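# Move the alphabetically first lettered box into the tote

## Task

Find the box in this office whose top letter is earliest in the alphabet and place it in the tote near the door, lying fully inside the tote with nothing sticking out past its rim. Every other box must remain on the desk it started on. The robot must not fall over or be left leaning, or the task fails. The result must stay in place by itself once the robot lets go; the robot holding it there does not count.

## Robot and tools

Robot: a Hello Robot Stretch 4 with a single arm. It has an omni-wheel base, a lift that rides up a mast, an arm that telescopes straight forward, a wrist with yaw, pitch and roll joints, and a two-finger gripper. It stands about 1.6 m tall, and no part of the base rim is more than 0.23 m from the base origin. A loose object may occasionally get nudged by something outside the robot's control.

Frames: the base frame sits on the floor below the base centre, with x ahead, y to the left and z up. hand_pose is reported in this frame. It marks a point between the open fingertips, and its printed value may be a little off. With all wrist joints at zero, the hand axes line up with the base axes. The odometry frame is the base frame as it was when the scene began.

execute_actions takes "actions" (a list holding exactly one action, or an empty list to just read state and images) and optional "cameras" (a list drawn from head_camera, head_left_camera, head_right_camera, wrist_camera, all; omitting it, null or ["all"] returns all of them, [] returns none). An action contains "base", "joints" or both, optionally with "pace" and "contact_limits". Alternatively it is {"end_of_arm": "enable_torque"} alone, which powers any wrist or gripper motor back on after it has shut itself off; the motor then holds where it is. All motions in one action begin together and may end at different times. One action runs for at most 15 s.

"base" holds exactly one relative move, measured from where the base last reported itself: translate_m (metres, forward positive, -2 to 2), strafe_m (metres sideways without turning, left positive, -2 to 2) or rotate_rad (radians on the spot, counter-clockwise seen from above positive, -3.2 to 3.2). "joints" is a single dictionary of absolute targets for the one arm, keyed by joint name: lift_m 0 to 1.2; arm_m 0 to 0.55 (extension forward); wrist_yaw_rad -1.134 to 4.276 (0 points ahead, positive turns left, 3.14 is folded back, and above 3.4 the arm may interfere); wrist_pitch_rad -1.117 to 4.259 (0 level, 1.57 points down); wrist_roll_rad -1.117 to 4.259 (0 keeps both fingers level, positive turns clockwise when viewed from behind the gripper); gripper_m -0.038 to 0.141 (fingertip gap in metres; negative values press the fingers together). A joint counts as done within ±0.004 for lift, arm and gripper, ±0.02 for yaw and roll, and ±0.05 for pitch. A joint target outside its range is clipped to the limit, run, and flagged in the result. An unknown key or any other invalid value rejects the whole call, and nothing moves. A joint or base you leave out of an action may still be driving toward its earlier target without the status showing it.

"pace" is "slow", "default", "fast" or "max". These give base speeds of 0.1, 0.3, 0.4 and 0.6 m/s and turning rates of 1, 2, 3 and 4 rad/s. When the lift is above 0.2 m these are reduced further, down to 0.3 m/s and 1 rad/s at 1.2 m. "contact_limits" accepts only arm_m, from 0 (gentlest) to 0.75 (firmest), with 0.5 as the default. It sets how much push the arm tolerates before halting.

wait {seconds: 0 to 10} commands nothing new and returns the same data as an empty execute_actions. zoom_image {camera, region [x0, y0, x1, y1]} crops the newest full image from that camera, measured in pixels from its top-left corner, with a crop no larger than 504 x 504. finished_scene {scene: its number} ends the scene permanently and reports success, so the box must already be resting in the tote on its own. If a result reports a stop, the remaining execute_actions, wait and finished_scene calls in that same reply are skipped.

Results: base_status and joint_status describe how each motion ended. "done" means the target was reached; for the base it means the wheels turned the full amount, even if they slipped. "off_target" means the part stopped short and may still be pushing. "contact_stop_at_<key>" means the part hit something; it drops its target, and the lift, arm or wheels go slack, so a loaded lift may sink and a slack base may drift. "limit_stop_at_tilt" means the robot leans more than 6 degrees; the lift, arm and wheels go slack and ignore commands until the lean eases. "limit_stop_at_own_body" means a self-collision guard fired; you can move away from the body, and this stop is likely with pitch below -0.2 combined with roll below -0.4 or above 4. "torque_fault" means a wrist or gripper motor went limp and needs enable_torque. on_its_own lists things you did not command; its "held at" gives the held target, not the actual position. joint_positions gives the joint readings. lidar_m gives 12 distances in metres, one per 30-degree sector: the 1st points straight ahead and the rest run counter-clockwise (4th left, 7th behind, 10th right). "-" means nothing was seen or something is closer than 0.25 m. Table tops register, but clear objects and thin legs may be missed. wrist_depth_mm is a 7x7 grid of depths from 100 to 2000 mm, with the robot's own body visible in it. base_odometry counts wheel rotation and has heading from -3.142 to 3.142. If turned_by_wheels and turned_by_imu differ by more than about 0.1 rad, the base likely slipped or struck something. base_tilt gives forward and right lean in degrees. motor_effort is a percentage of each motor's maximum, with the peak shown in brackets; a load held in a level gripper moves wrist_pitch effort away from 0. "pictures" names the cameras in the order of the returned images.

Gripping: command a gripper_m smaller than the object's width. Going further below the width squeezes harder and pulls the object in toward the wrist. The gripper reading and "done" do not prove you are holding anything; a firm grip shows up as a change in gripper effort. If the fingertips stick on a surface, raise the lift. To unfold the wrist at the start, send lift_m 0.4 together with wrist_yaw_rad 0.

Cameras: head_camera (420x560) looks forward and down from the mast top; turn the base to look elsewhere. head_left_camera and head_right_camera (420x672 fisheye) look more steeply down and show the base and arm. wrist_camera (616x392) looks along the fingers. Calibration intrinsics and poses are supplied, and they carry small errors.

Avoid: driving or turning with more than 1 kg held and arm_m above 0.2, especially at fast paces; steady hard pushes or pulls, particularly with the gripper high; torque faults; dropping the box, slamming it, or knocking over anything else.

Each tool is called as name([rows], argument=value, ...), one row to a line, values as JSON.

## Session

execute_actions(actions=[])

Scene clock: 0.00 s.
base_odometry: x=+0.000 y=+0.000 heading=+0.000 (m, m, rad; odometry frame)
turned_by_wheels: +0.000 (rad since the last result)
turned_by_imu: +0.000 (rad since the last result)
base_tilt: forward=-0.7 right=-0.5 (deg)
lidar_m: 1.29 1.23 1.05 0.72 0.69 0.70 0.99 1.62 1.13 1.01 0.97 1.01
base_status: not commanded
joint_positions: lift_m=+0.157 arm_m=+0.000 wrist_yaw_rad=+3.078 wrist_pitch_rad=+0.022 wrist_roll_rad=+0.006 gripper_m=+0.057
joint_status: not commanded
motor_effort: lift_m=+19 arm_m=+0 wrist_yaw_rad=-2 wrist_pitch_rad=-9 wrist_roll_rad=+1 gripper_m=-5 wheel_0=+0 wheel_1=+1 wheel_2=+0 (%)
hand_pose: x=-0.1114 y=+0.1057 z=+0.3294 quat_wxyz=(+0.032, -0.011, +0.003, +0.999) (m; base frame)
wrist_depth_mm: 116 135 1863 - 866 715 597 / - 137 1863 - 878 707 597 / 111 138 1921 - 878 715 609 / 135 187 1921 - 891 715 609 / 1430 1576 1808 1464 866 723 615 / 1098 1118 195 1025 197 723 621 / 759 723 759 - 768 683 609
pictures: head_camera, head_left_camera, head_right_camera, wrist_camera
camera_calibration (this result's frames):
wrist_camera: T_world_to_cam=[[0.0959279, 0.995382, -0.00344969, -0.0982209], [0.059211, -0.0091658, -0.998203, 0.381678], [-0.993626, 0.0955513, -0.0598168, 0.129089], [0, 0, 0, 1]] pos_world=[0.115089, 0.0889311, 0.388375]
Images, in order (width x height): head_camera 420x560, head_left_camera 420x672, head_right_camera 420x672, wrist_camera 616x392.

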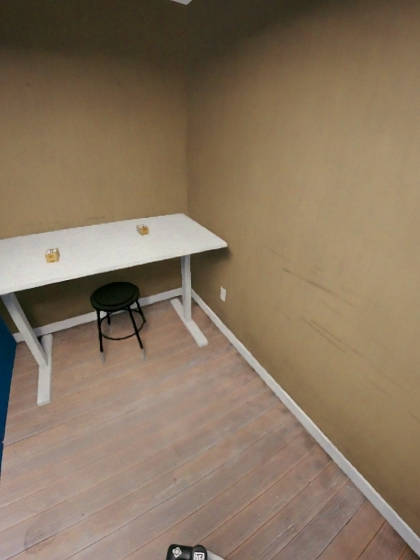

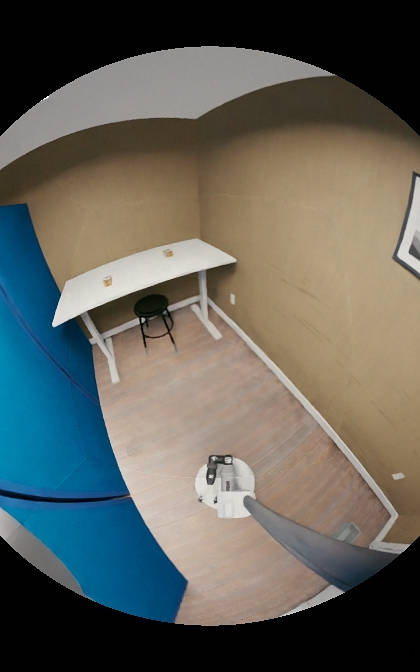

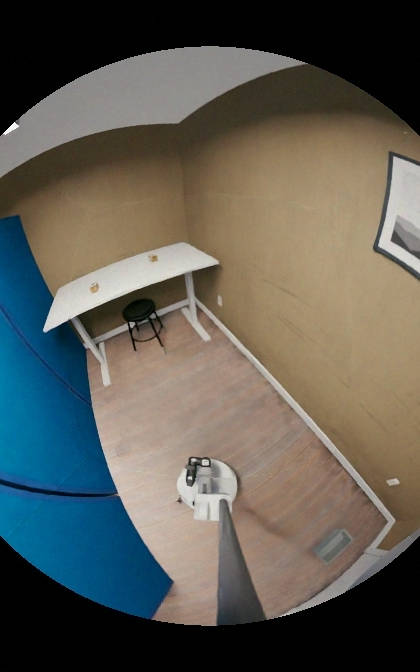

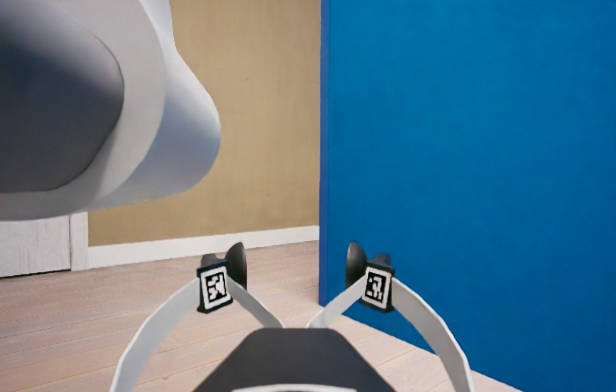

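Same layout.

execute_actions([
  {"base":{"rotate_rad":0.54},"joints":{"lift_m":1.2,"arm_m":0.55,"wrist_yaw_rad":0,"wrist_pitch_rad":0.6,"gripper_m":0.14},"pace":"max"},
], cameras=[])

execute_actions([
  {"base":{"translate_m":0.2},"pace":"max"},
], cameras=["wrist_camera"])

Scene clock: 3.30 s.
base_odometry: x=+0.000 y=+0.000 heading=+0.540 (m, m, rad; odometry frame)
turned_by_wheels: +0.540 (rad since the last result)
turned_by_imu: +0.542 (rad since the last result)
base_tilt: forward=-0.6 right=-0.5 (deg)
lidar_m: 1.24 1.03 0.73 0.69 0.72 1.01 1.12 1.13 1.00 0.96 1.01 1.30
base_status: done
joint_positions: lift_m=+1.199 arm_m=+0.549 wrist_yaw_rad=+0.000 wrist_pitch_rad=+0.602 wrist_roll_rad=+0.006 gripper_m=+0.140
joint_status: all done
joint sent to its limit — the command would take lift_m past its upper limit, so that joint was sent only as far as its limit.
motor_effort: lift_m=+20(24) arm_m=+7(8) wrist_yaw_rad=-3(9) wrist_pitch_rad=-5(4) wrist_roll_rad=+2(2) gripper_m=-1(5) wheel_0=+1(10) wheel_1=+1(9) wheel_2=+1(12) (%)
hand_pose: x=+0.9574 y=-0.0873 z=+1.2135 quat_wxyz=(+0.955, +0.003, +0.296, -0.001) (m; base frame)
wrist_depth_mm: 1138 1182 1160 1182 1205 1205 1138 / 1182 1205 1205 1205 1255 1281 1138 / 891 917 917 931 917 946 960 / 723 732 732 723 732 750 750 / 1098 627 1708 1060 654 668 1060 / 1255 1255 1576 991 1537 1430 1182 / 1205 1397 1366 - 1464 1397 1182
pictures: none
No camera images: the call's "cameras" was empty. Leave "cameras" out to get every camera's image.

Scene clock: 5.37 s.
base_odometry: x=+0.172 y=+0.103 heading=+0.541 (m, m, rad; odometry frame)
turned_by_wheels: +0.000 (rad since the last result)
turned_by_imu: +0.000 (rad since the last result)
base_tilt: forward=-0.6 right=-0.5 (deg)
lidar_m: 1.04 1.05 0.74 0.70 0.74 1.02 1.37 1.31 1.02 0.95 0.98 1.10
base_status: done
joint_positions: lift_m=+1.199 arm_m=+0.549 wrist_yaw_rad=+0.000 wrist_pitch_rad=+0.602 wrist_roll_rad=+0.006 gripper_m=+0.140
joint_status: not commanded
motor_effort: lift_m=+20(20) arm_m=+7(7) wrist_yaw_rad=-3(3) wrist_pitch_rad=-5(5) wrist_roll_rad=+2(1) gripper_m=+1(2) wheel_0=+2(6) wheel_1=+2(6) wheel_2=+1(10) (%)
hand_pose: x=+0.9574 y=-0.0873 z=+1.2135 quat_wxyz=(+0.955, +0.003, +0.296, -0.001) (m; base frame)
wrist_depth_mm: 960 1008 991 1008 1008 1025 1008 / 1078 1042 1060 1098 1138 1118 1118 / 904 917 904 904 931 946 946 / 723 715 732 732 750 750 750 / 597 591 609 609 615 615 621 / 512 484 488 508 496 508 530 / 1138 1098 477 - 1366 1229 1160
pictures: wrist_camera
camera_calibration (this result's frames):
wrist_camera: T_world_to_cam=[[-0.0284305, -0.999487, 0.0147263, -0.0828017], [-0.596986, 0.00516133, -0.802235, 1.5909], [0.801747, -0.0315993, -0.596827, 0.183988], [0, 0, 0, 1]] pos_world=[0.799882, -0.0851565, 1.38731]
Images, in order (width x height): wrist_camera 616x392.

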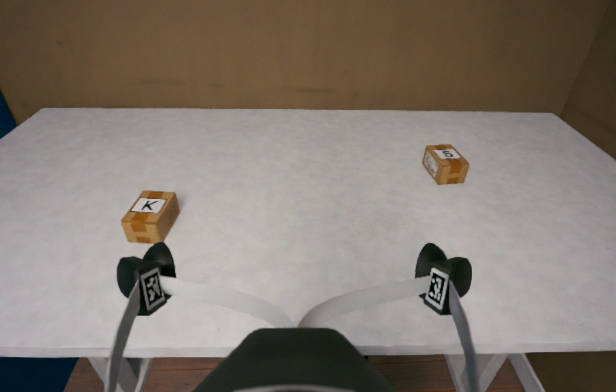

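execute_actions([
  {"base":{"strafe_m":0.3},"joints":{"lift_m":0.3,"arm_m":0},"pace":"max"},
], cameras=[])

execute_actions([
  {"base":{"translate_m":-1.42},"pace":"max"},
], cameras=[])

execute_actions([
  {"base":{"rotate_rad":1.57},"joints":{"wrist_pitch_rad":0.8}},
], cameras=["head_right_camera"])

Scene clock: 8.27 s.
base_odometry: x=+0.017 y=+0.360 heading=+0.541 (m, m, rad; odometry frame)
turned_by_wheels: +0.000 (rad since the last result)
turned_by_imu: +0.001 (rad since the last result)
base_tilt: forward=-0.7 right=-0.5 (deg)
lidar_m: 1.04 0.61 0.43 0.40 0.43 0.60 1.82 1.38 1.33 1.26 1.32 1.09
base_status: done
joint_positions: lift_m=+0.300 arm_m=+0.001 wrist_yaw_rad=+0.000 wrist_pitch_rad=+0.602 wrist_roll_rad=+0.006 gripper_m=+0.140
joint_status: all done
motor_effort: lift_m=+17(17) arm_m=-7(8) wrist_yaw_rad=-1(3) wrist_pitch_rad=-4(6) wrist_roll_rad=+2(1) gripper_m=-1(1) wheel_0=+1(10) wheel_1=+1(11) wheel_2=+0(1) (%)
hand_pose: x=+0.4099 y=-0.0874 z=+0.3149 quat_wxyz=(+0.955, +0.003, +0.297, -0.001) (m; base frame)
wrist_depth_mm: 798 1205 1430 1499 1464 1499 1464 / 768 1205 1281 1366 1430 1430 1281 / 778 976 991 1025 1042 1060 1060 / 750 809 809 831 831 842 842 / 668 676 676 691 691 699 699 / 569 544 554 569 554 574 597 / 500 504 508 - 512 517 512
pictures: none
No camera images: the call's "cameras" was empty. Leave "cameras" out to get every camera's image.

Scene clock: 12.23 s.
base_odometry: x=-1.201 y=-0.371 heading=+0.541 (m, m, rad; odometry frame)
turned_by_wheels: +0.000 (rad since the last result)
turned_by_imu: +0.002 (rad since the last result)
base_tilt: forward=-0.7 right=-0.5 (deg)
lidar_m: 1.69 0.64 0.70 1.83 0.62 0.46 0.40 0.41 0.62 0.58 1.33 1.80
base_status: done
joint_positions: lift_m=+0.300 arm_m=+0.001 wrist_yaw_rad=+0.000 wrist_pitch_rad=+0.602 wrist_roll_rad=+0.006 gripper_m=+0.140
joint_status: not commanded
motor_effort: lift_m=+17(18) arm_m=-7(7) wrist_yaw_rad=-1(1) wrist_pitch_rad=-5(6) wrist_roll_rad=+1(2) gripper_m=+1(1) wheel_0=+0(4) wheel_1=-1(8) wheel_2=-1(17) (%)
hand_pose: x=+0.4099 y=-0.0874 z=+0.3149 quat_wxyz=(+0.955, +0.003, +0.297, -0.001) (m; base frame)
wrist_depth_mm: 750 1182 1921 - - - 1618 / 750 1160 1366 1397 1430 1430 1464 / 759 991 1025 1025 1060 1060 1078 / 750 820 831 831 820 842 842 / 668 683 676 699 683 691 683 / 569 544 549 574 549 580 585 / 500 500 508 - 508 512 512
pictures: none
No camera images: the call's "cameras" was empty. Leave "cameras" out to get every camera's image.

Scene clock: 14.30 s.
base_odometry: x=-1.201 y=-0.371 heading=+2.110 (m, m, rad; odometry frame)
turned_by_wheels: +1.570 (rad since the last result)
turned_by_imu: +1.573 (rad since the last result)
base_tilt: forward=-0.7 right=-0.6 (deg)
lidar_m: 1.64 0.63 0.44 0.41 0.41 0.59 0.59 1.33 1.85 1.58 0.62 0.70
base_status: done
joint_positions: lift_m=+0.300 arm_m=+0.001 wrist_yaw_rad=+0.000 wrist_pitch_rad=+0.802 wrist_roll_rad=+0.006 gripper_m=+0.140
joint_status: all done
motor_effort: lift_m=+18(18) arm_m=-7(7) wrist_yaw_rad=-2(1) wrist_pitch_rad=-4(3) wrist_roll_rad=+1(2) gripper_m=+2(1) wheel_0=-2(8) wheel_1=-2(7) wheel_2=-1(8) (%)
hand_pose: x=+0.3728 y=-0.0874 z=+0.2710 quat_wxyz=(+0.921, +0.003, +0.390, -0.001) (m; base frame)
wrist_depth_mm: 778 1025 1078 1078 1098 1118 569 / 768 866 878 878 878 891 574 / 691 732 732 741 750 732 569 / 627 627 627 634 647 647 559 / 559 549 559 564 564 569 554 / 492 473 473 492 488 492 508 / 445 445 445 - 455 452 455
pictures: head_right_camera
Images, in order (width x height): head_right_camera 420x672.

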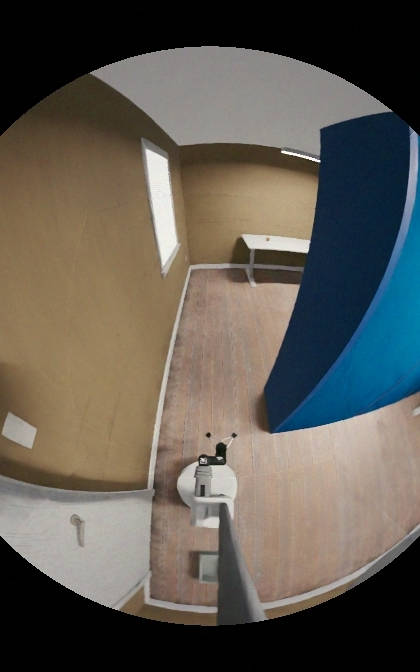

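execute_actions([
  {"base":{"translate_m":1.8},"pace":"max"},
], cameras=["head_right_camera"])

execute_actions([
  {"base":{"strafe_m":-1.3},"joints":{"lift_m":1.19,"arm_m":0.2},"pace":"max"},
], cameras=["head_right_camera","wrist_camera"])

execute_actions([
  {"base":{"rotate_rad":-1.57},"joints":{"wrist_pitch_rad":0.7,"arm_m":0.55},"pace":"max"},
], cameras=["head_right_camera","wrist_camera"])

Scene clock: 19.20 s.
base_odometry: x=-2.126 y=+1.174 heading=+2.111 (m, m, rad; odometry frame)
turned_by_wheels: +0.000 (rad since the last result)
turned_by_imu: -0.001 (rad since the last result)
base_tilt: forward=-0.7 right=-0.4 (deg)
lidar_m: 1.60 0.58 0.42 0.39 0.42 0.64 1.77 1.06 1.34 2.52 1.16 0.98
base_status: done
joint_positions: lift_m=+0.300 arm_m=+0.001 wrist_yaw_rad=+0.000 wrist_pitch_rad=+0.802 wrist_roll_rad=+0.006 gripper_m=+0.140
joint_status: not commanded
motor_effort: lift_m=+18(18) arm_m=-7(7) wrist_yaw_rad=-2(1) wrist_pitch_rad=-4(3) wrist_roll_rad=+1(2) gripper_m=+1(1) wheel_0=+0(9) wheel_1=+0(8) wheel_2=+3(14) (%)
hand_pose: x=+0.3728 y=-0.0874 z=+0.2710 quat_wxyz=(+0.921, +0.003, +0.390, -0.001) (m; base frame)
wrist_depth_mm: 788 1042 1098 1098 1118 1025 1098 / 778 866 878 878 891 891 866 / 691 732 732 741 741 759 750 / 621 634 627 634 640 647 647 / 549 554 554 564 564 554 574 / 488 473 477 488 484 496 508 / 439 445 452 - 452 455 455
pictures: head_right_camera
Images, in order (width x height): head_right_camera 420x672.

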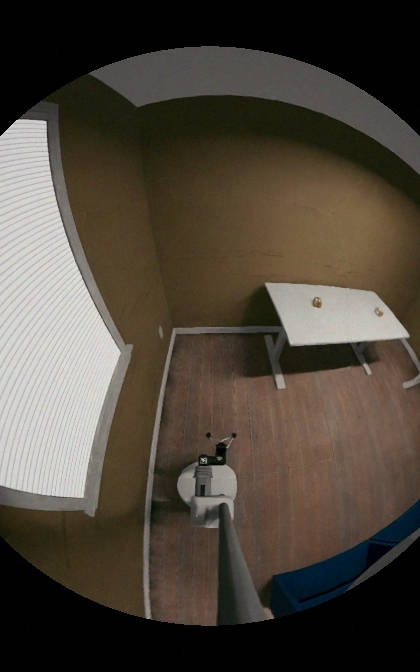

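Scene clock: 22.80 s.
base_odometry: x=-1.010 y=+1.842 heading=+2.111 (m, m, rad; odometry frame)
turned_by_wheels: +0.000 (rad since the last result)
turned_by_imu: -0.002 (rad since the last result)
base_tilt: forward=-0.7 right=-0.5 (deg)
lidar_m: 0.80 0.84 1.78 1.70 1.80 0.95 0.90 0.97 1.27 1.19 1.24 0.82
base_status: done
joint_positions: lift_m=+1.190 arm_m=+0.199 wrist_yaw_rad=+0.000 wrist_pitch_rad=+0.802 wrist_roll_rad=+0.006 gripper_m=+0.140
joint_status: all done
motor_effort: lift_m=+19(22) arm_m=+7(8) wrist_yaw_rad=-1(3) wrist_pitch_rad=-5(3) wrist_roll_rad=+1(1) gripper_m=+1(0) wheel_0=-1(16) wheel_1=+1(16) wheel_2=+0(2) (%)
hand_pose: x=+0.5703 y=-0.0874 z=+1.1609 quat_wxyz=(+0.921, +0.003, +0.390, -0.001) (m; base frame)
wrist_depth_mm: 1138 1160 1160 1160 1138 1160 1182 / 1138 1160 1160 1205 1182 1281 1336 / 976 946 991 976 991 1025 1499 / 831 854 854 854 866 866 1618 / 750 750 759 759 750 778 798 / 1366 1336 1366 1397 1366 1397 1397 / 1229 1255 1255 - 1281 1308 1281
pictures: head_right_camera, wrist_camera
camera_calibration (this result's frames):
wrist_camera: T_world_to_cam=[[-0.0252304, -0.999479, 0.020144, -0.101219], [-0.744356, 0.0053318, -0.667762, 1.24552], [0.667306, -0.0318422, -0.744103, 0.710586], [0, 0, 0, 1]] pos_world=[0.45038, -0.0851802, 1.3625]
Images, in order (width x height): head_right_camera 420x672, wrist_camera 616x392.

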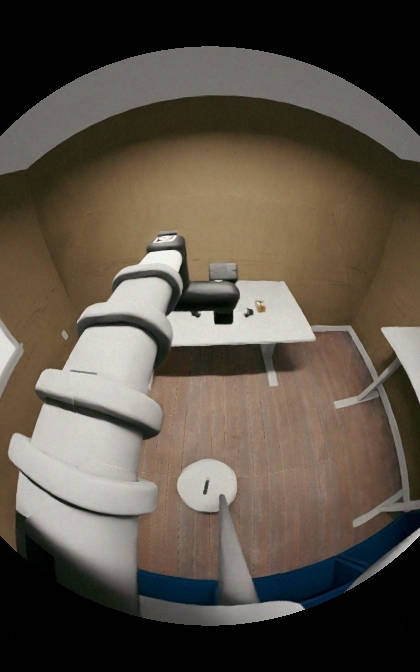

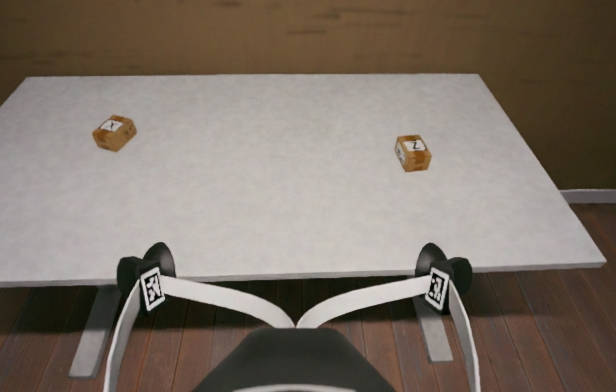

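Scene clock: 25.60 s.
base_odometry: x=-1.010 y=+1.842 heading=+0.541 (m, m, rad; odometry frame)
turned_by_wheels: -1.570 (rad since the last result)
turned_by_imu: -1.572 (rad since the last result)
base_tilt: forward=-0.7 right=-0.5 (deg)
lidar_m: 1.16 1.20 0.87 0.79 0.81 1.79 1.74 1.82 0.99 0.92 0.96 1.23
base_status: done
joint_positions: lift_m=+1.190 arm_m=+0.549 wrist_yaw_rad=+0.000 wrist_pitch_rad=+0.702 wrist_roll_rad=+0.006 gripper_m=+0.140
joint_status: all done
motor_effort: lift_m=+19(19) arm_m=+6(8) wrist_yaw_rad=-2(3) wrist_pitch_rad=-3(9) wrist_roll_rad=+1(0) gripper_m=+0(0) wheel_0=+1(5) wheel_1=+2(4) wheel_2=+2(7) (%)
hand_pose: x=+0.9401 y=-0.0874 z=+1.1820 quat_wxyz=(+0.939, +0.003, +0.344, -0.001) (m; base frame)
wrist_depth_mm: 1098 1078 1078 1118 1118 1118 1098 / 917 917 931 946 946 960 1229 / 723 741 741 759 768 768 768 / 615 615 621 627 634 640 640 / 1160 564 1708 1661 1661 1618 1182 / 1464 1308 1430 1464 1464 1464 1430 / 1281 1308 1308 - 1336 1336 1281
pictures: head_right_camera, wrist_camera
camera_calibration (this result's frames):
wrist_camera: T_world_to_cam=[[-0.0268515, -0.999486, 0.0175162, -0.0876244], [-0.673859, 0.0051551, -0.738842, 1.5526], [0.738372, -0.0316425, -0.673651, 0.329447], [0, 0, 0, 1]] pos_world=[0.80063, -0.0851587, 1.3706]
Images, in order (width x height): head_right_camera 420x672, wrist_camera 616x392.

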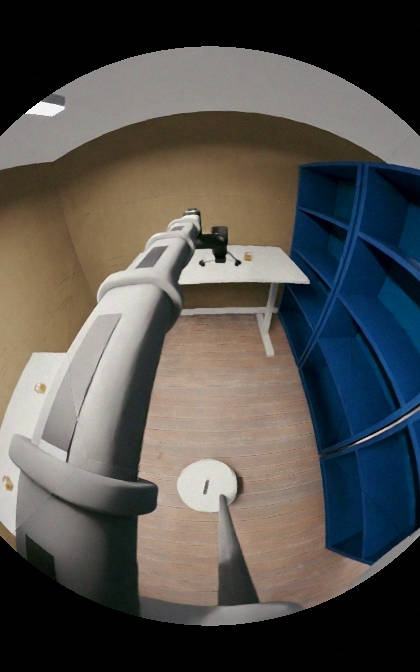

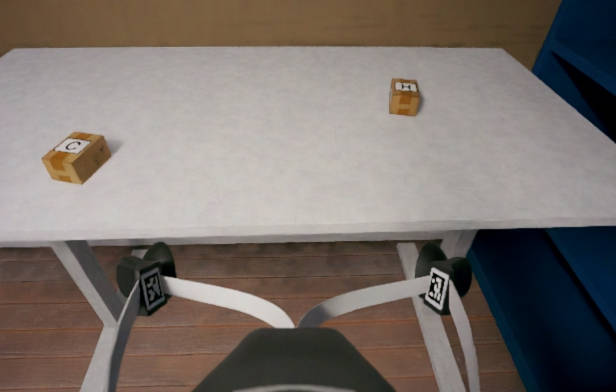

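execute_actions([
  {"base":{"strafe_m":0.39},"joints":{"wrist_pitch_rad":0.8,"arm_m":0.4,"lift_m":1.03},"pace":"max"},
], cameras=[])

execute_actions([
  {"base":{"translate_m":0.5}},
], cameras=["wrist_camera"])

Scene clock: 28.43 s.
base_odometry: x=-1.211 y=+2.176 heading=+0.541 (m, m, rad; odometry frame)
turned_by_wheels: +0.000 (rad since the last result)
turned_by_imu: +0.001 (rad since the last result)
base_tilt: forward=-0.7 right=-0.4 (deg)
lidar_m: 1.15 0.61 0.44 0.42 0.43 0.60 1.75 1.81 1.41 1.31 1.37 1.22
base_status: done
joint_positions: lift_m=+1.030 arm_m=+0.401 wrist_yaw_rad=+0.000 wrist_pitch_rad=+0.802 wrist_roll_rad=+0.006 gripper_m=+0.140
joint_status: all done
motor_effort: lift_m=+18(18) arm_m=-7(7) wrist_yaw_rad=-1(2) wrist_pitch_rad=-4(2) wrist_roll_rad=+2(1) gripper_m=+2(0) wheel_0=+0(7) wheel_1=+0(10) wheel_2=+1(1) (%)
hand_pose: x=+0.7727 y=-0.0875 z=+1.0009 quat_wxyz=(+0.921, +0.003, +0.390, -0.001) (m; base frame)
wrist_depth_mm: 564 564 574 580 585 597 615 / 1430 1430 1430 1464 1499 1499 1464 / 1618 1576 1618 1661 1661 1708 1661 / 1499 1537 1537 1537 1618 1618 1576 / 1397 1430 1397 1397 1430 1464 1430 / 1229 1182 1205 1255 1205 1229 1281 / 1118 1118 1138 - 1138 1138 1118
pictures: none
No camera images: the call's "cameras" was empty. Leave "cameras" out to get every camera's image.

Scene clock: 31.60 s.
base_odometry: x=-0.783 y=+2.434 heading=+0.541 (m, m, rad; odometry frame)
turned_by_wheels: +0.000 (rad since the last result)
turned_by_imu: +0.000 (rad since the last result)
base_tilt: forward=-0.7 right=-0.5 (deg)
lidar_m: 0.65 0.70 0.44 0.43 0.44 0.64 2.25 2.35 1.37 1.30 1.00 0.71
base_status: done
joint_positions: lift_m=+1.030 arm_m=+0.401 wrist_yaw_rad=+0.000 wrist_pitch_rad=+0.802 wrist_roll_rad=+0.006 gripper_m=+0.140
joint_status: not commanded
motor_effort: lift_m=+18(18) arm_m=-7(7) wrist_yaw_rad=-1(1) wrist_pitch_rad=-5(4) wrist_roll_rad=+0(0) gripper_m=-1(1) wheel_0=+0(7) wheel_1=+1(5) wheel_2=-1(10) (%)
hand_pose: x=+0.7727 y=-0.0874 z=+1.0009 quat_wxyz=(+0.921, +0.003, +0.390, -0.001) (m; base frame)
wrist_depth_mm: 564 569 574 585 591 597 609 / 455 459 462 469 473 477 488 / 384 392 394 397 399 402 410 / 332 336 340 274 342 347 349 / 294 297 297 264 301 304 306 / 263 254 256 262 256 265 272 / 237 239 241 - 243 243 244
pictures: wrist_camera
camera_calibration (this result's frames):
wrist_camera: T_world_to_cam=[[-0.0254167, -0.999474, 0.020146, -0.0927858], [-0.744408, 0.00547175, -0.667703, 1.28936], [0.667241, -0.0319676, -0.744156, 0.456607], [0, 0, 0, 1]] pos_world=[0.652782, -0.0851954, 1.20256]
Images, in order (width x height): wrist_camera 616x392.

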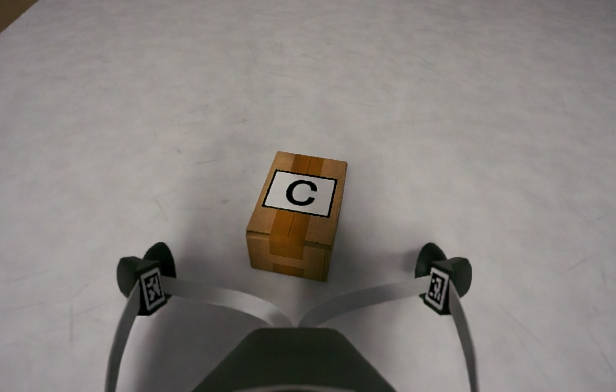

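execute_actions([
  {"joints":{"lift_m":1.0,"arm_m":0.455}},
], cameras=[])

execute_actions([
  {"joints":{"gripper_m":0.02}},
], cameras=[])

execute_actions([
  {"joints":{"lift_m":1.06}},
], cameras=[])

execute_actions([
  {"base":{"translate_m":-1.25},"joints":{"arm_m":0},"pace":"fast"},
], cameras=["head_left_camera"])

zoom_image(camera="head_left_camera", region=[0,250,200,450])

execute_actions([
  {"base":{"translate_m":-0.55},"joints":{"lift_m":0.35}},
], cameras=[])

execute_actions([
  {"base":{"rotate_rad":-1.57}},
], cameras=[])

execute_actions([
  {"base":{"translate_m":2},"pace":"max"},
], cameras=["wrist_camera","head_camera"])

Scene clock: 33.17 s.
base_odometry: x=-0.783 y=+2.434 heading=+0.541 (m, m, rad; odometry frame)
turned_by_wheels: +0.000 (rad since the last result)
turned_by_imu: +0.000 (rad since the last result)
base_tilt: forward=-0.7 right=-0.5 (deg)
lidar_m: 0.64 0.69 0.46 0.43 0.46 0.63 2.26 2.35 1.38 1.29 1.00 0.72
base_status: not commanded
joint_positions: lift_m=+1.000 arm_m=+0.454 wrist_yaw_rad=+0.000 wrist_pitch_rad=+0.802 wrist_roll_rad=+0.006 gripper_m=+0.140
joint_status: all done
motor_effort: lift_m=+16(18) arm_m=+7(7) wrist_yaw_rad=-2(1) wrist_pitch_rad=-4(4) wrist_roll_rad=+1(1) gripper_m=+1(0) wheel_0=+0(0) wheel_1=+1(1) wheel_2=-1(2) (%)
hand_pose: x=+0.8252 y=-0.0874 z=+0.9711 quat_wxyz=(+0.921, +0.003, +0.390, -0.001) (m; base frame)
wrist_depth_mm: 500 504 508 517 521 535 539 / 407 410 413 413 421 424 427 / 340 343 345 351 353 357 359 / 296 298 297 234 303 307 309 / 260 260 256 206 265 265 270 / 232 223 224 191 227 234 240 / 210 211 213 - 214 214 216
pictures: none
No camera images: the call's "cameras" was empty. Leave "cameras" out to get every camera's image.

Scene clock: 35.33 s.
base_odometry: x=-0.783 y=+2.434 heading=+0.541 (m, m, rad; odometry frame)
turned_by_wheels: +0.000 (rad since the last result)
turned_by_imu: +0.000 (rad since the last result)
base_tilt: forward=-0.7 right=-0.5 (deg)
lidar_m: 0.66 0.68 0.46 0.43 0.45 0.61 2.25 2.34 1.38 1.31 0.99 0.71
base_status: not commanded
joint_positions: lift_m=+1.000 arm_m=+0.454 wrist_yaw_rad=+0.000 wrist_pitch_rad=+0.802 wrist_roll_rad=+0.006 gripper_m=+0.020
joint_status: all done
motor_effort: lift_m=+16(16) arm_m=+7(7) wrist_yaw_rad=-2(1) wrist_pitch_rad=-3(7) wrist_roll_rad=+2(1) gripper_m=-17(17) wheel_0=+0(1) wheel_1=+1(1) wheel_2=-2(2) (%)
hand_pose: x=+0.8252 y=-0.0874 z=+0.9710 quat_wxyz=(+0.921, +0.003, +0.390, -0.001) (m; base frame)
wrist_depth_mm: 492 500 504 504 517 521 539 / 404 407 410 413 418 424 433 / 342 345 345 347 353 357 357 / 294 297 297 224 304 306 306 / 258 260 215 195 266 267 270 / 231 224 187 182 192 237 238 / 208 207 211 - 214 211 216
pictures: none
No camera images: the call's "cameras" was empty. Leave "cameras" out to get every camera's image.

Scene clock: 36.50 s.
base_odometry: x=-0.783 y=+2.434 heading=+0.541 (m, m, rad; odometry frame)
turned_by_wheels: +0.000 (rad since the last result)
turned_by_imu: +0.000 (rad since the last result)
base_tilt: forward=-0.6 right=-0.5 (deg)
lidar_m: 0.65 0.70 0.44 0.43 0.45 0.62 2.24 2.36 1.37 1.29 1.00 0.72
base_status: not commanded
joint_positions: lift_m=+1.060 arm_m=+0.454 wrist_yaw_rad=+0.000 wrist_pitch_rad=+0.802 wrist_roll_rad=+0.006 gripper_m=+0.020
joint_status: all done
motor_effort: lift_m=+21(23) arm_m=+7(7) wrist_yaw_rad=-2(1) wrist_pitch_rad=-6(6) wrist_roll_rad=+3(2) gripper_m=-16(19) wheel_0=+0(0) wheel_1=+1(1) wheel_2=-2(2) (%)
hand_pose: x=+0.8251 y=-0.0874 z=+1.0305 quat_wxyz=(+0.921, +0.003, +0.391, -0.001) (m; base frame)
wrist_depth_mm: 661 640 640 647 654 668 691 / 512 517 521 530 525 535 544 / 430 433 439 445 439 449 452 / 373 373 377 225 384 387 389 / 327 330 216 196 334 338 340 / 294 283 186 182 193 303 303 / 264 262 267 - 271 266 272
pictures: none
No camera images: the call's "cameras" was empty. Leave "cameras" out to get every camera's image.

Scene clock: 41.63 s.
base_odometry: x=-1.854 y=+1.790 heading=+0.540 (m, m, rad; odometry frame)
turned_by_wheels: +0.000 (rad since the last result)
turned_by_imu: +0.002 (rad since the last result)
base_tilt: forward=-0.7 right=-0.6 (deg)
lidar_m: 1.92 0.57 0.41 0.39 1.24 1.01 0.96 1.03 1.46 1.31 1.36 1.89
base_status: done
joint_positions: lift_m=+1.060 arm_m=+0.001 wrist_yaw_rad=+0.000 wrist_pitch_rad=+0.803 wrist_roll_rad=+0.006 gripper_m=+0.020
joint_status: all done
motor_effort: lift_m=+21(21) arm_m=-7(9) wrist_yaw_rad=-1(2) wrist_pitch_rad=-7(7) wrist_roll_rad=+2(0) gripper_m=-18(18) wheel_0=-2(6) wheel_1=-3(7) wheel_2=-1(11) (%)
hand_pose: x=+0.3725 y=-0.0875 z=+1.0305 quat_wxyz=(+0.921, +0.003, +0.391, -0.001) (m; base frame)
wrist_depth_mm: 1118 - - - - - 1661 / 917 - - - - - 1756 / 809 1808 1863 1863 1863 1921 1808 / 1499 1537 1576 224 1618 1661 1618 / 1464 1397 216 195 1464 1499 1430 / 1281 1205 187 181 192 1308 1308 / 1138 1138 1160 - 1160 1160 1182
pictures: head_left_camera
Images, in order (width x height): head_left_camera 420x672.

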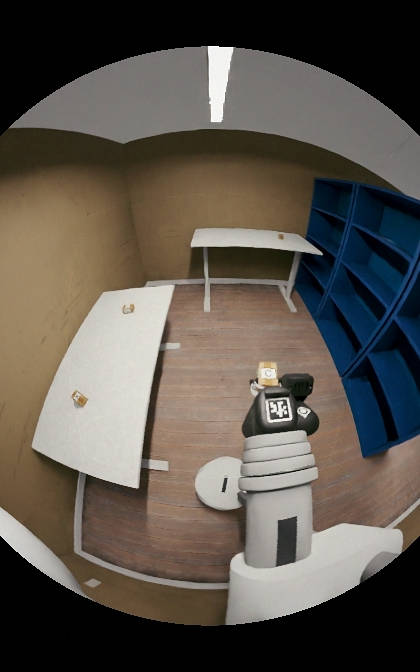

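Region (0, 250, 200, 450) of head_left_camera's 420x672 image, scaled by 2.520, with more detail than that image has.

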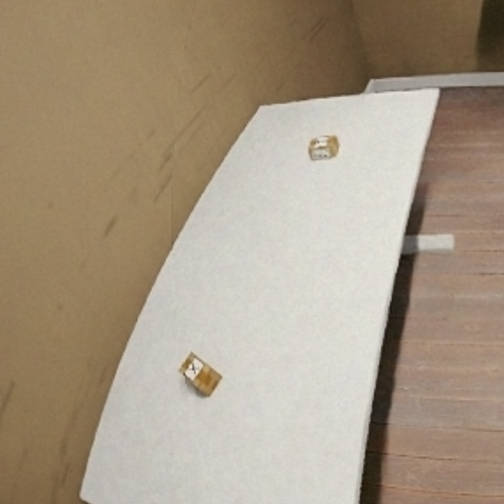

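Scene clock: 45.27 s.
base_odometry: x=-2.326 y=+1.507 heading=+0.540 (m, m, rad; odometry frame)
turned_by_wheels: +0.000 (rad since the last result)
turned_by_imu: +0.001 (rad since the last result)
base_tilt: forward=-0.6 right=-0.5 (deg)
lidar_m: 1.76 0.67 0.73 1.17 0.64 0.43 0.39 0.42 0.62 1.73 1.43 1.87
base_status: done
joint_positions: lift_m=+0.350 arm_m=+0.001 wrist_yaw_rad=+0.000 wrist_pitch_rad=+0.803 wrist_roll_rad=+0.006 gripper_m=+0.020
joint_status: all done
motor_effort: lift_m=+17(20) arm_m=-7(7) wrist_yaw_rad=-1(1) wrist_pitch_rad=-7(6) wrist_roll_rad=+1(0) gripper_m=-17(17) wheel_0=-2(5) wheel_1=-3(6) wheel_2=+0(9) (%)
hand_pose: x=+0.3726 y=-0.0875 z=+0.3209 quat_wxyz=(+0.921, +0.003, +0.391, -0.001) (m; base frame)
wrist_depth_mm: 1160 1160 1205 1205 1229 1229 1255 / 946 960 946 976 976 976 991 / 788 798 831 809 809 831 842 / 691 699 699 224 715 715 715 / 609 615 216 196 634 621 627 / 544 525 187 181 193 559 564 / 492 484 488 - 508 492 504
pictures: none
No camera images: the call's "cameras" was empty. Leave "cameras" out to get every camera's image.

Scene clock: 47.33 s.
base_odometry: x=-2.326 y=+1.507 heading=-1.030 (m, m, rad; odometry frame)
turned_by_wheels: -1.570 (rad since the last result)
turned_by_imu: -1.573 (rad since the last result)
base_tilt: forward=-0.7 right=-0.5 (deg)
lidar_m: 1.60 1.43 1.87 1.93 0.65 0.73 1.19 0.69 0.42 0.40 0.42 0.61
base_status: done
joint_positions: lift_m=+0.350 arm_m=+0.001 wrist_yaw_rad=+0.000 wrist_pitch_rad=+0.803 wrist_roll_rad=+0.006 gripper_m=+0.020
joint_status: not commanded
motor_effort: lift_m=+18(18) arm_m=-7(7) wrist_yaw_rad=-2(1) wrist_pitch_rad=-7(6) wrist_roll_rad=+1(2) gripper_m=-19(19) wheel_0=+1(4) wheel_1=+1(8) wheel_2=+2(8) (%)
hand_pose: x=+0.3726 y=-0.0874 z=+0.3208 quat_wxyz=(+0.921, +0.003, +0.391, -0.001) (m; base frame)
wrist_depth_mm: 1060 1182 1182 1205 1098 668 488 / 931 960 946 946 960 683 492 / 798 820 798 820 831 676 492 / 691 691 699 224 707 676 500 / 609 609 216 196 621 603 500 / 539 525 187 182 193 554 484 / 484 484 496 - 504 488 484
pictures: none
No camera images: the call's "cameras" was empty. Leave "cameras" out to get every camera's image.

Scene clock: 52.50 s.
base_odometry: x=-1.295 y=-0.207 heading=-1.029 (m, m, rad; odometry frame)
turned_by_wheels: +0.000 (rad since the last result)
turned_by_imu: -0.001 (rad since the last result)
base_tilt: forward=-0.7 right=-0.4 (deg)
lidar_m: 0.79 0.80 2.04 0.91 0.59 0.75 1.65 0.57 0.40 0.36 0.38 0.50
base_status: done
joint_positions: lift_m=+0.350 arm_m=+0.001 wrist_yaw_rad=+0.000 wrist_pitch_rad=+0.803 wrist_roll_rad=+0.006 gripper_m=+0.020
joint_status: not commanded
motor_effort: lift_m=+18(18) arm_m=-7(7) wrist_yaw_rad=-2(1) wrist_pitch_rad=-6(8) wrist_roll_rad=+0(0) gripper_m=-17(18) wheel_0=+1(6) wheel_1=+2(10) wheel_2=+2(15) (%)
hand_pose: x=+0.3726 y=-0.0874 z=+0.3208 quat_wxyz=(+0.921, +0.003, +0.391, -0.001) (m; base frame)
wrist_depth_mm: 1138 1160 1160 1182 891 525 379 / 946 891 891 960 904 525 382 / 809 741 750 809 788 535 387 / 683 691 691 225 715 535 387 / 603 615 216 196 615 549 392 / 539 525 186 181 193 512 389 / 496 484 492 - 492 484 392
pictures: head_camera, wrist_camera
camera_calibration (this result's frames):
wrist_camera: T_world_to_cam=[[-0.0252447, -0.999478, 0.0201644, -0.0892925], [-0.744851, 0.00535242, -0.66721, 0.537362], [0.666753, -0.031863, -0.744597, 0.217789], [0, 0, 0, 1]] pos_world=[0.252789, -0.0851826, 0.522498]
Images, in order (width x height): head_camera 420x560, wrist_camera 616x392.

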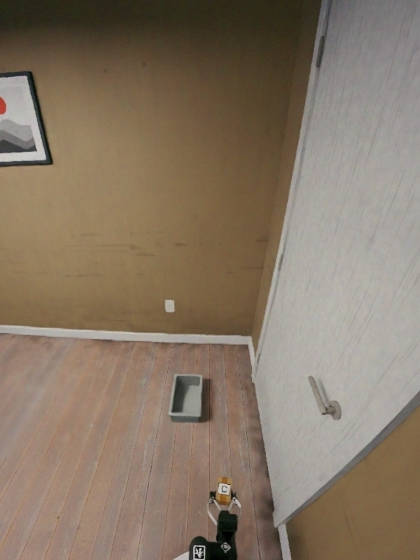

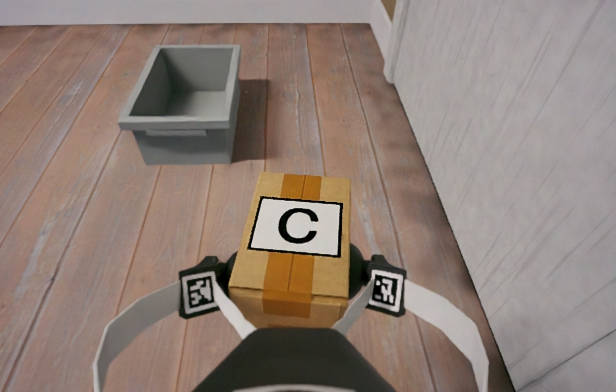

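execute_actions([
  {"base":{"translate_m":0.2},"joints":{"arm_m":0.41}},
], cameras=[])

execute_actions([
  {"base":{"strafe_m":0.22},"joints":{"lift_m":0.23}},
], cameras=["wrist_camera"])

Scene clock: 55.00 s.
base_odometry: x=-1.192 y=-0.378 heading=-1.029 (m, m, rad; odometry frame)
turned_by_wheels: +0.000 (rad since the last result)
turned_by_imu: +0.000 (rad since the last result)
base_tilt: forward=-0.6 right=-0.5 (deg)
lidar_m: 0.61 0.63 1.78 1.75 0.68 0.77 1.64 0.55 0.39 0.36 0.36 0.44
base_status: done
joint_positions: lift_m=+0.350 arm_m=+0.409 wrist_yaw_rad=+0.000 wrist_pitch_rad=+0.802 wrist_roll_rad=+0.006 gripper_m=+0.020
joint_status: all done
motor_effort: lift_m=+18(18) arm_m=+7(8) wrist_yaw_rad=-2(1) wrist_pitch_rad=-5(8) wrist_roll_rad=+0(2) gripper_m=-18(17) wheel_0=+2(7) wheel_1=+2(7) wheel_2=+0(11) (%)
hand_pose: x=+0.7802 y=-0.0874 z=+0.3208 quat_wxyz=(+0.921, +0.003, +0.391, -0.001) (m; base frame)
wrist_depth_mm: 634 640 640 647 661 525 379 / 707 715 732 732 750 530 342 / 768 778 778 788 798 535 353 / 683 699 691 224 707 484 362 / 609 609 216 196 627 504 364 / 449 445 187 181 191 480 364 / 442 480 480 - 504 480 366
pictures: none
No camera images: the call's "cameras" was empty. Leave "cameras" out to get every camera's image.

Scene clock: 57.03 s.
base_odometry: x=-1.004 y=-0.265 heading=-1.029 (m, m, rad; odometry frame)
turned_by_wheels: +0.000 (rad since the last result)
turned_by_imu: +0.001 (rad since the last result)
base_tilt: forward=-0.6 right=-0.5 (deg)
lidar_m: 0.60 1.33 1.80 1.83 0.56 0.49 2.80 0.90 0.64 0.56 0.57 0.64
base_status: done
joint_positions: lift_m=+0.230 arm_m=+0.409 wrist_yaw_rad=+0.000 wrist_pitch_rad=+0.803 wrist_roll_rad=+0.006 gripper_m=+0.020
joint_status: all done
motor_effort: lift_m=+17(17) arm_m=+7(7) wrist_yaw_rad=-2(3) wrist_pitch_rad=-9(7) wrist_roll_rad=+1(1) gripper_m=-19(18) wheel_0=+1(9) wheel_1=+0(9) wheel_2=+0(0) (%)
hand_pose: x=+0.7801 y=-0.0874 z=+0.2009 quat_wxyz=(+0.921, +0.003, +0.391, -0.001) (m; base frame)
wrist_depth_mm: 627 634 634 661 661 668 634 / 668 676 691 699 715 723 647 / 615 609 634 627 640 634 615 / 521 539 535 224 549 544 559 / 466 466 216 196 387 480 488 / 418 399 186 181 193 427 433 / 375 364 310 - 301 379 389
pictures: wrist_camera
camera_calibration (this result's frames):
wrist_camera: T_world_to_cam=[[-0.0250709, -0.999482, 0.0201659, -0.0766882], [-0.744889, 0.00522372, -0.667168, 0.760953], [0.666717, -0.0317479, -0.744635, -0.143165], [0, 0, 0, 1]] pos_world=[0.660354, -0.0851687, 0.402624]
Images, in order (width x height): wrist_camera 616x392.

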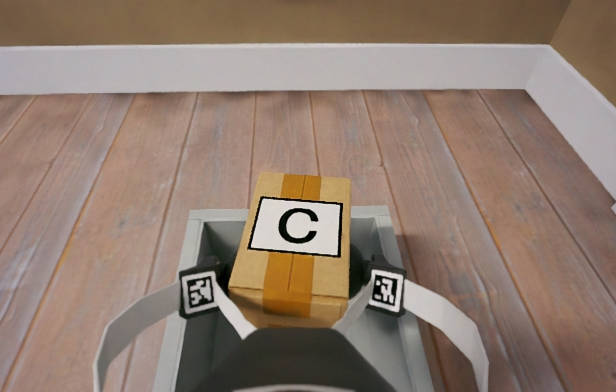

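execute_actions([
  {"joints":{"lift_m":0.06}},
], cameras=[])

execute_actions([
  {"joints":{"gripper_m":0.085}},
], cameras=[])

execute_actions([
  {"joints":{"lift_m":0.3}},
], cameras=[])

finished_scene(scene=2)

Scene clock: 59.03 s.
base_odometry: x=-1.004 y=-0.265 heading=-1.029 (m, m, rad; odometry frame)
turned_by_wheels: +0.000 (rad since the last result)
turned_by_imu: +0.000 (rad since the last result)
base_tilt: forward=-0.6 right=-0.6 (deg)
lidar_m: 0.78 1.34 1.78 1.79 0.59 0.52 2.80 0.90 0.62 0.57 0.58 0.81
base_status: not commanded
joint_positions: lift_m=+0.060 arm_m=+0.409 wrist_yaw_rad=+0.000 wrist_pitch_rad=+0.803 wrist_roll_rad=+0.006 gripper_m=+0.020
joint_status: all done
motor_effort: lift_m=+17(16) arm_m=+7(7) wrist_yaw_rad=-2(2) wrist_pitch_rad=-7(8) wrist_roll_rad=+1(1) gripper_m=-18(16) wheel_0=+1(1) wheel_1=+0(0) wheel_2=+0(0) (%)
hand_pose: x=+0.7801 y=-0.0874 z=+0.0309 quat_wxyz=(+0.921, +0.003, +0.391, -0.001) (m; base frame)
wrist_depth_mm: 521 525 525 539 544 549 564 / 418 234 249 252 248 442 449 / 353 195 282 289 274 196 375 / 290 194 300 225 289 165 320 / 137 192 216 196 237 160 276 / 123 164 187 182 193 151 127 / 122 189 219 - 220 152 124
pictures: none
No camera images: the call's "cameras" was empty. Leave "cameras" out to get every camera's image.

Scene clock: 60.50 s.
base_odometry: x=-1.004 y=-0.265 heading=-1.029 (m, m, rad; odometry frame)
turned_by_wheels: +0.000 (rad since the last result)
turned_by_imu: +0.000 (rad since the last result)
base_tilt: forward=-0.6 right=-0.5 (deg)
lidar_m: 0.80 1.34 1.78 1.77 0.60 0.49 2.80 0.90 0.63 0.57 0.58 0.79
base_status: not commanded
joint_positions: lift_m=+0.060 arm_m=+0.409 wrist_yaw_rad=+0.000 wrist_pitch_rad=+0.802 wrist_roll_rad=+0.006 gripper_m=+0.085
joint_status: all done
motor_effort: lift_m=+16(16) arm_m=+7(7) wrist_yaw_rad=-2(2) wrist_pitch_rad=-6(6) wrist_roll_rad=+2(0) gripper_m=-2(19) wheel_0=+1(1) wheel_1=+0(0) wheel_2=+0(0) (%)
hand_pose: x=+0.7802 y=-0.0874 z=+0.0310 quat_wxyz=(+0.921, +0.003, +0.390, -0.001) (m; base frame)
wrist_depth_mm: 525 521 530 539 544 549 564 / 418 234 248 251 247 445 449 / 357 196 282 287 276 197 375 / 300 194 309 245 293 171 324 / 138 193 260 215 237 160 277 / 123 169 201 198 218 161 127 / 121 164 219 - 220 142 124
pictures: none
No camera images: the call's "cameras" was empty. Leave "cameras" out to get every camera's image.

Scene clock: 62.57 s.
base_odometry: x=-1.004 y=-0.265 heading=-1.029 (m, m, rad; odometry frame)
turned_by_wheels: +0.000 (rad since the last result)
turned_by_imu: +0.000 (rad since the last result)
base_tilt: forward=-0.7 right=-0.5 (deg)
lidar_m: 0.62 1.32 1.77 1.79 0.58 0.51 2.81 0.92 0.63 0.57 0.56 0.63
base_status: not commanded
joint_positions: lift_m=+0.300 arm_m=+0.409 wrist_yaw_rad=+0.000 wrist_pitch_rad=+0.802 wrist_roll_rad=+0.006 gripper_m=+0.085
joint_status: all done
motor_effort: lift_m=+21(22) arm_m=+7(7) wrist_yaw_rad=-2(2) wrist_pitch_rad=-6(6) wrist_roll_rad=+2(1) gripper_m=-1(0) wheel_0=+1(1) wheel_1=+0(0) wheel_2=+0(0) (%)
hand_pose: x=+0.7802 y=-0.0874 z=+0.2706 quat_wxyz=(+0.921, +0.003, +0.390, -0.001) (m; base frame)
wrist_depth_mm: 621 627 647 647 661 661 640 / 699 699 707 723 732 732 654 / 723 723 723 741 750 750 654 / 627 627 634 627 640 647 627 / 544 554 433 436 569 564 564 / 484 488 359 462 362 500 508 / 439 436 357 - 436 442 459
pictures: none
No camera images: the call's "cameras" was empty. Leave "cameras" out to get every camera's image.

The scene is finished: the task was done.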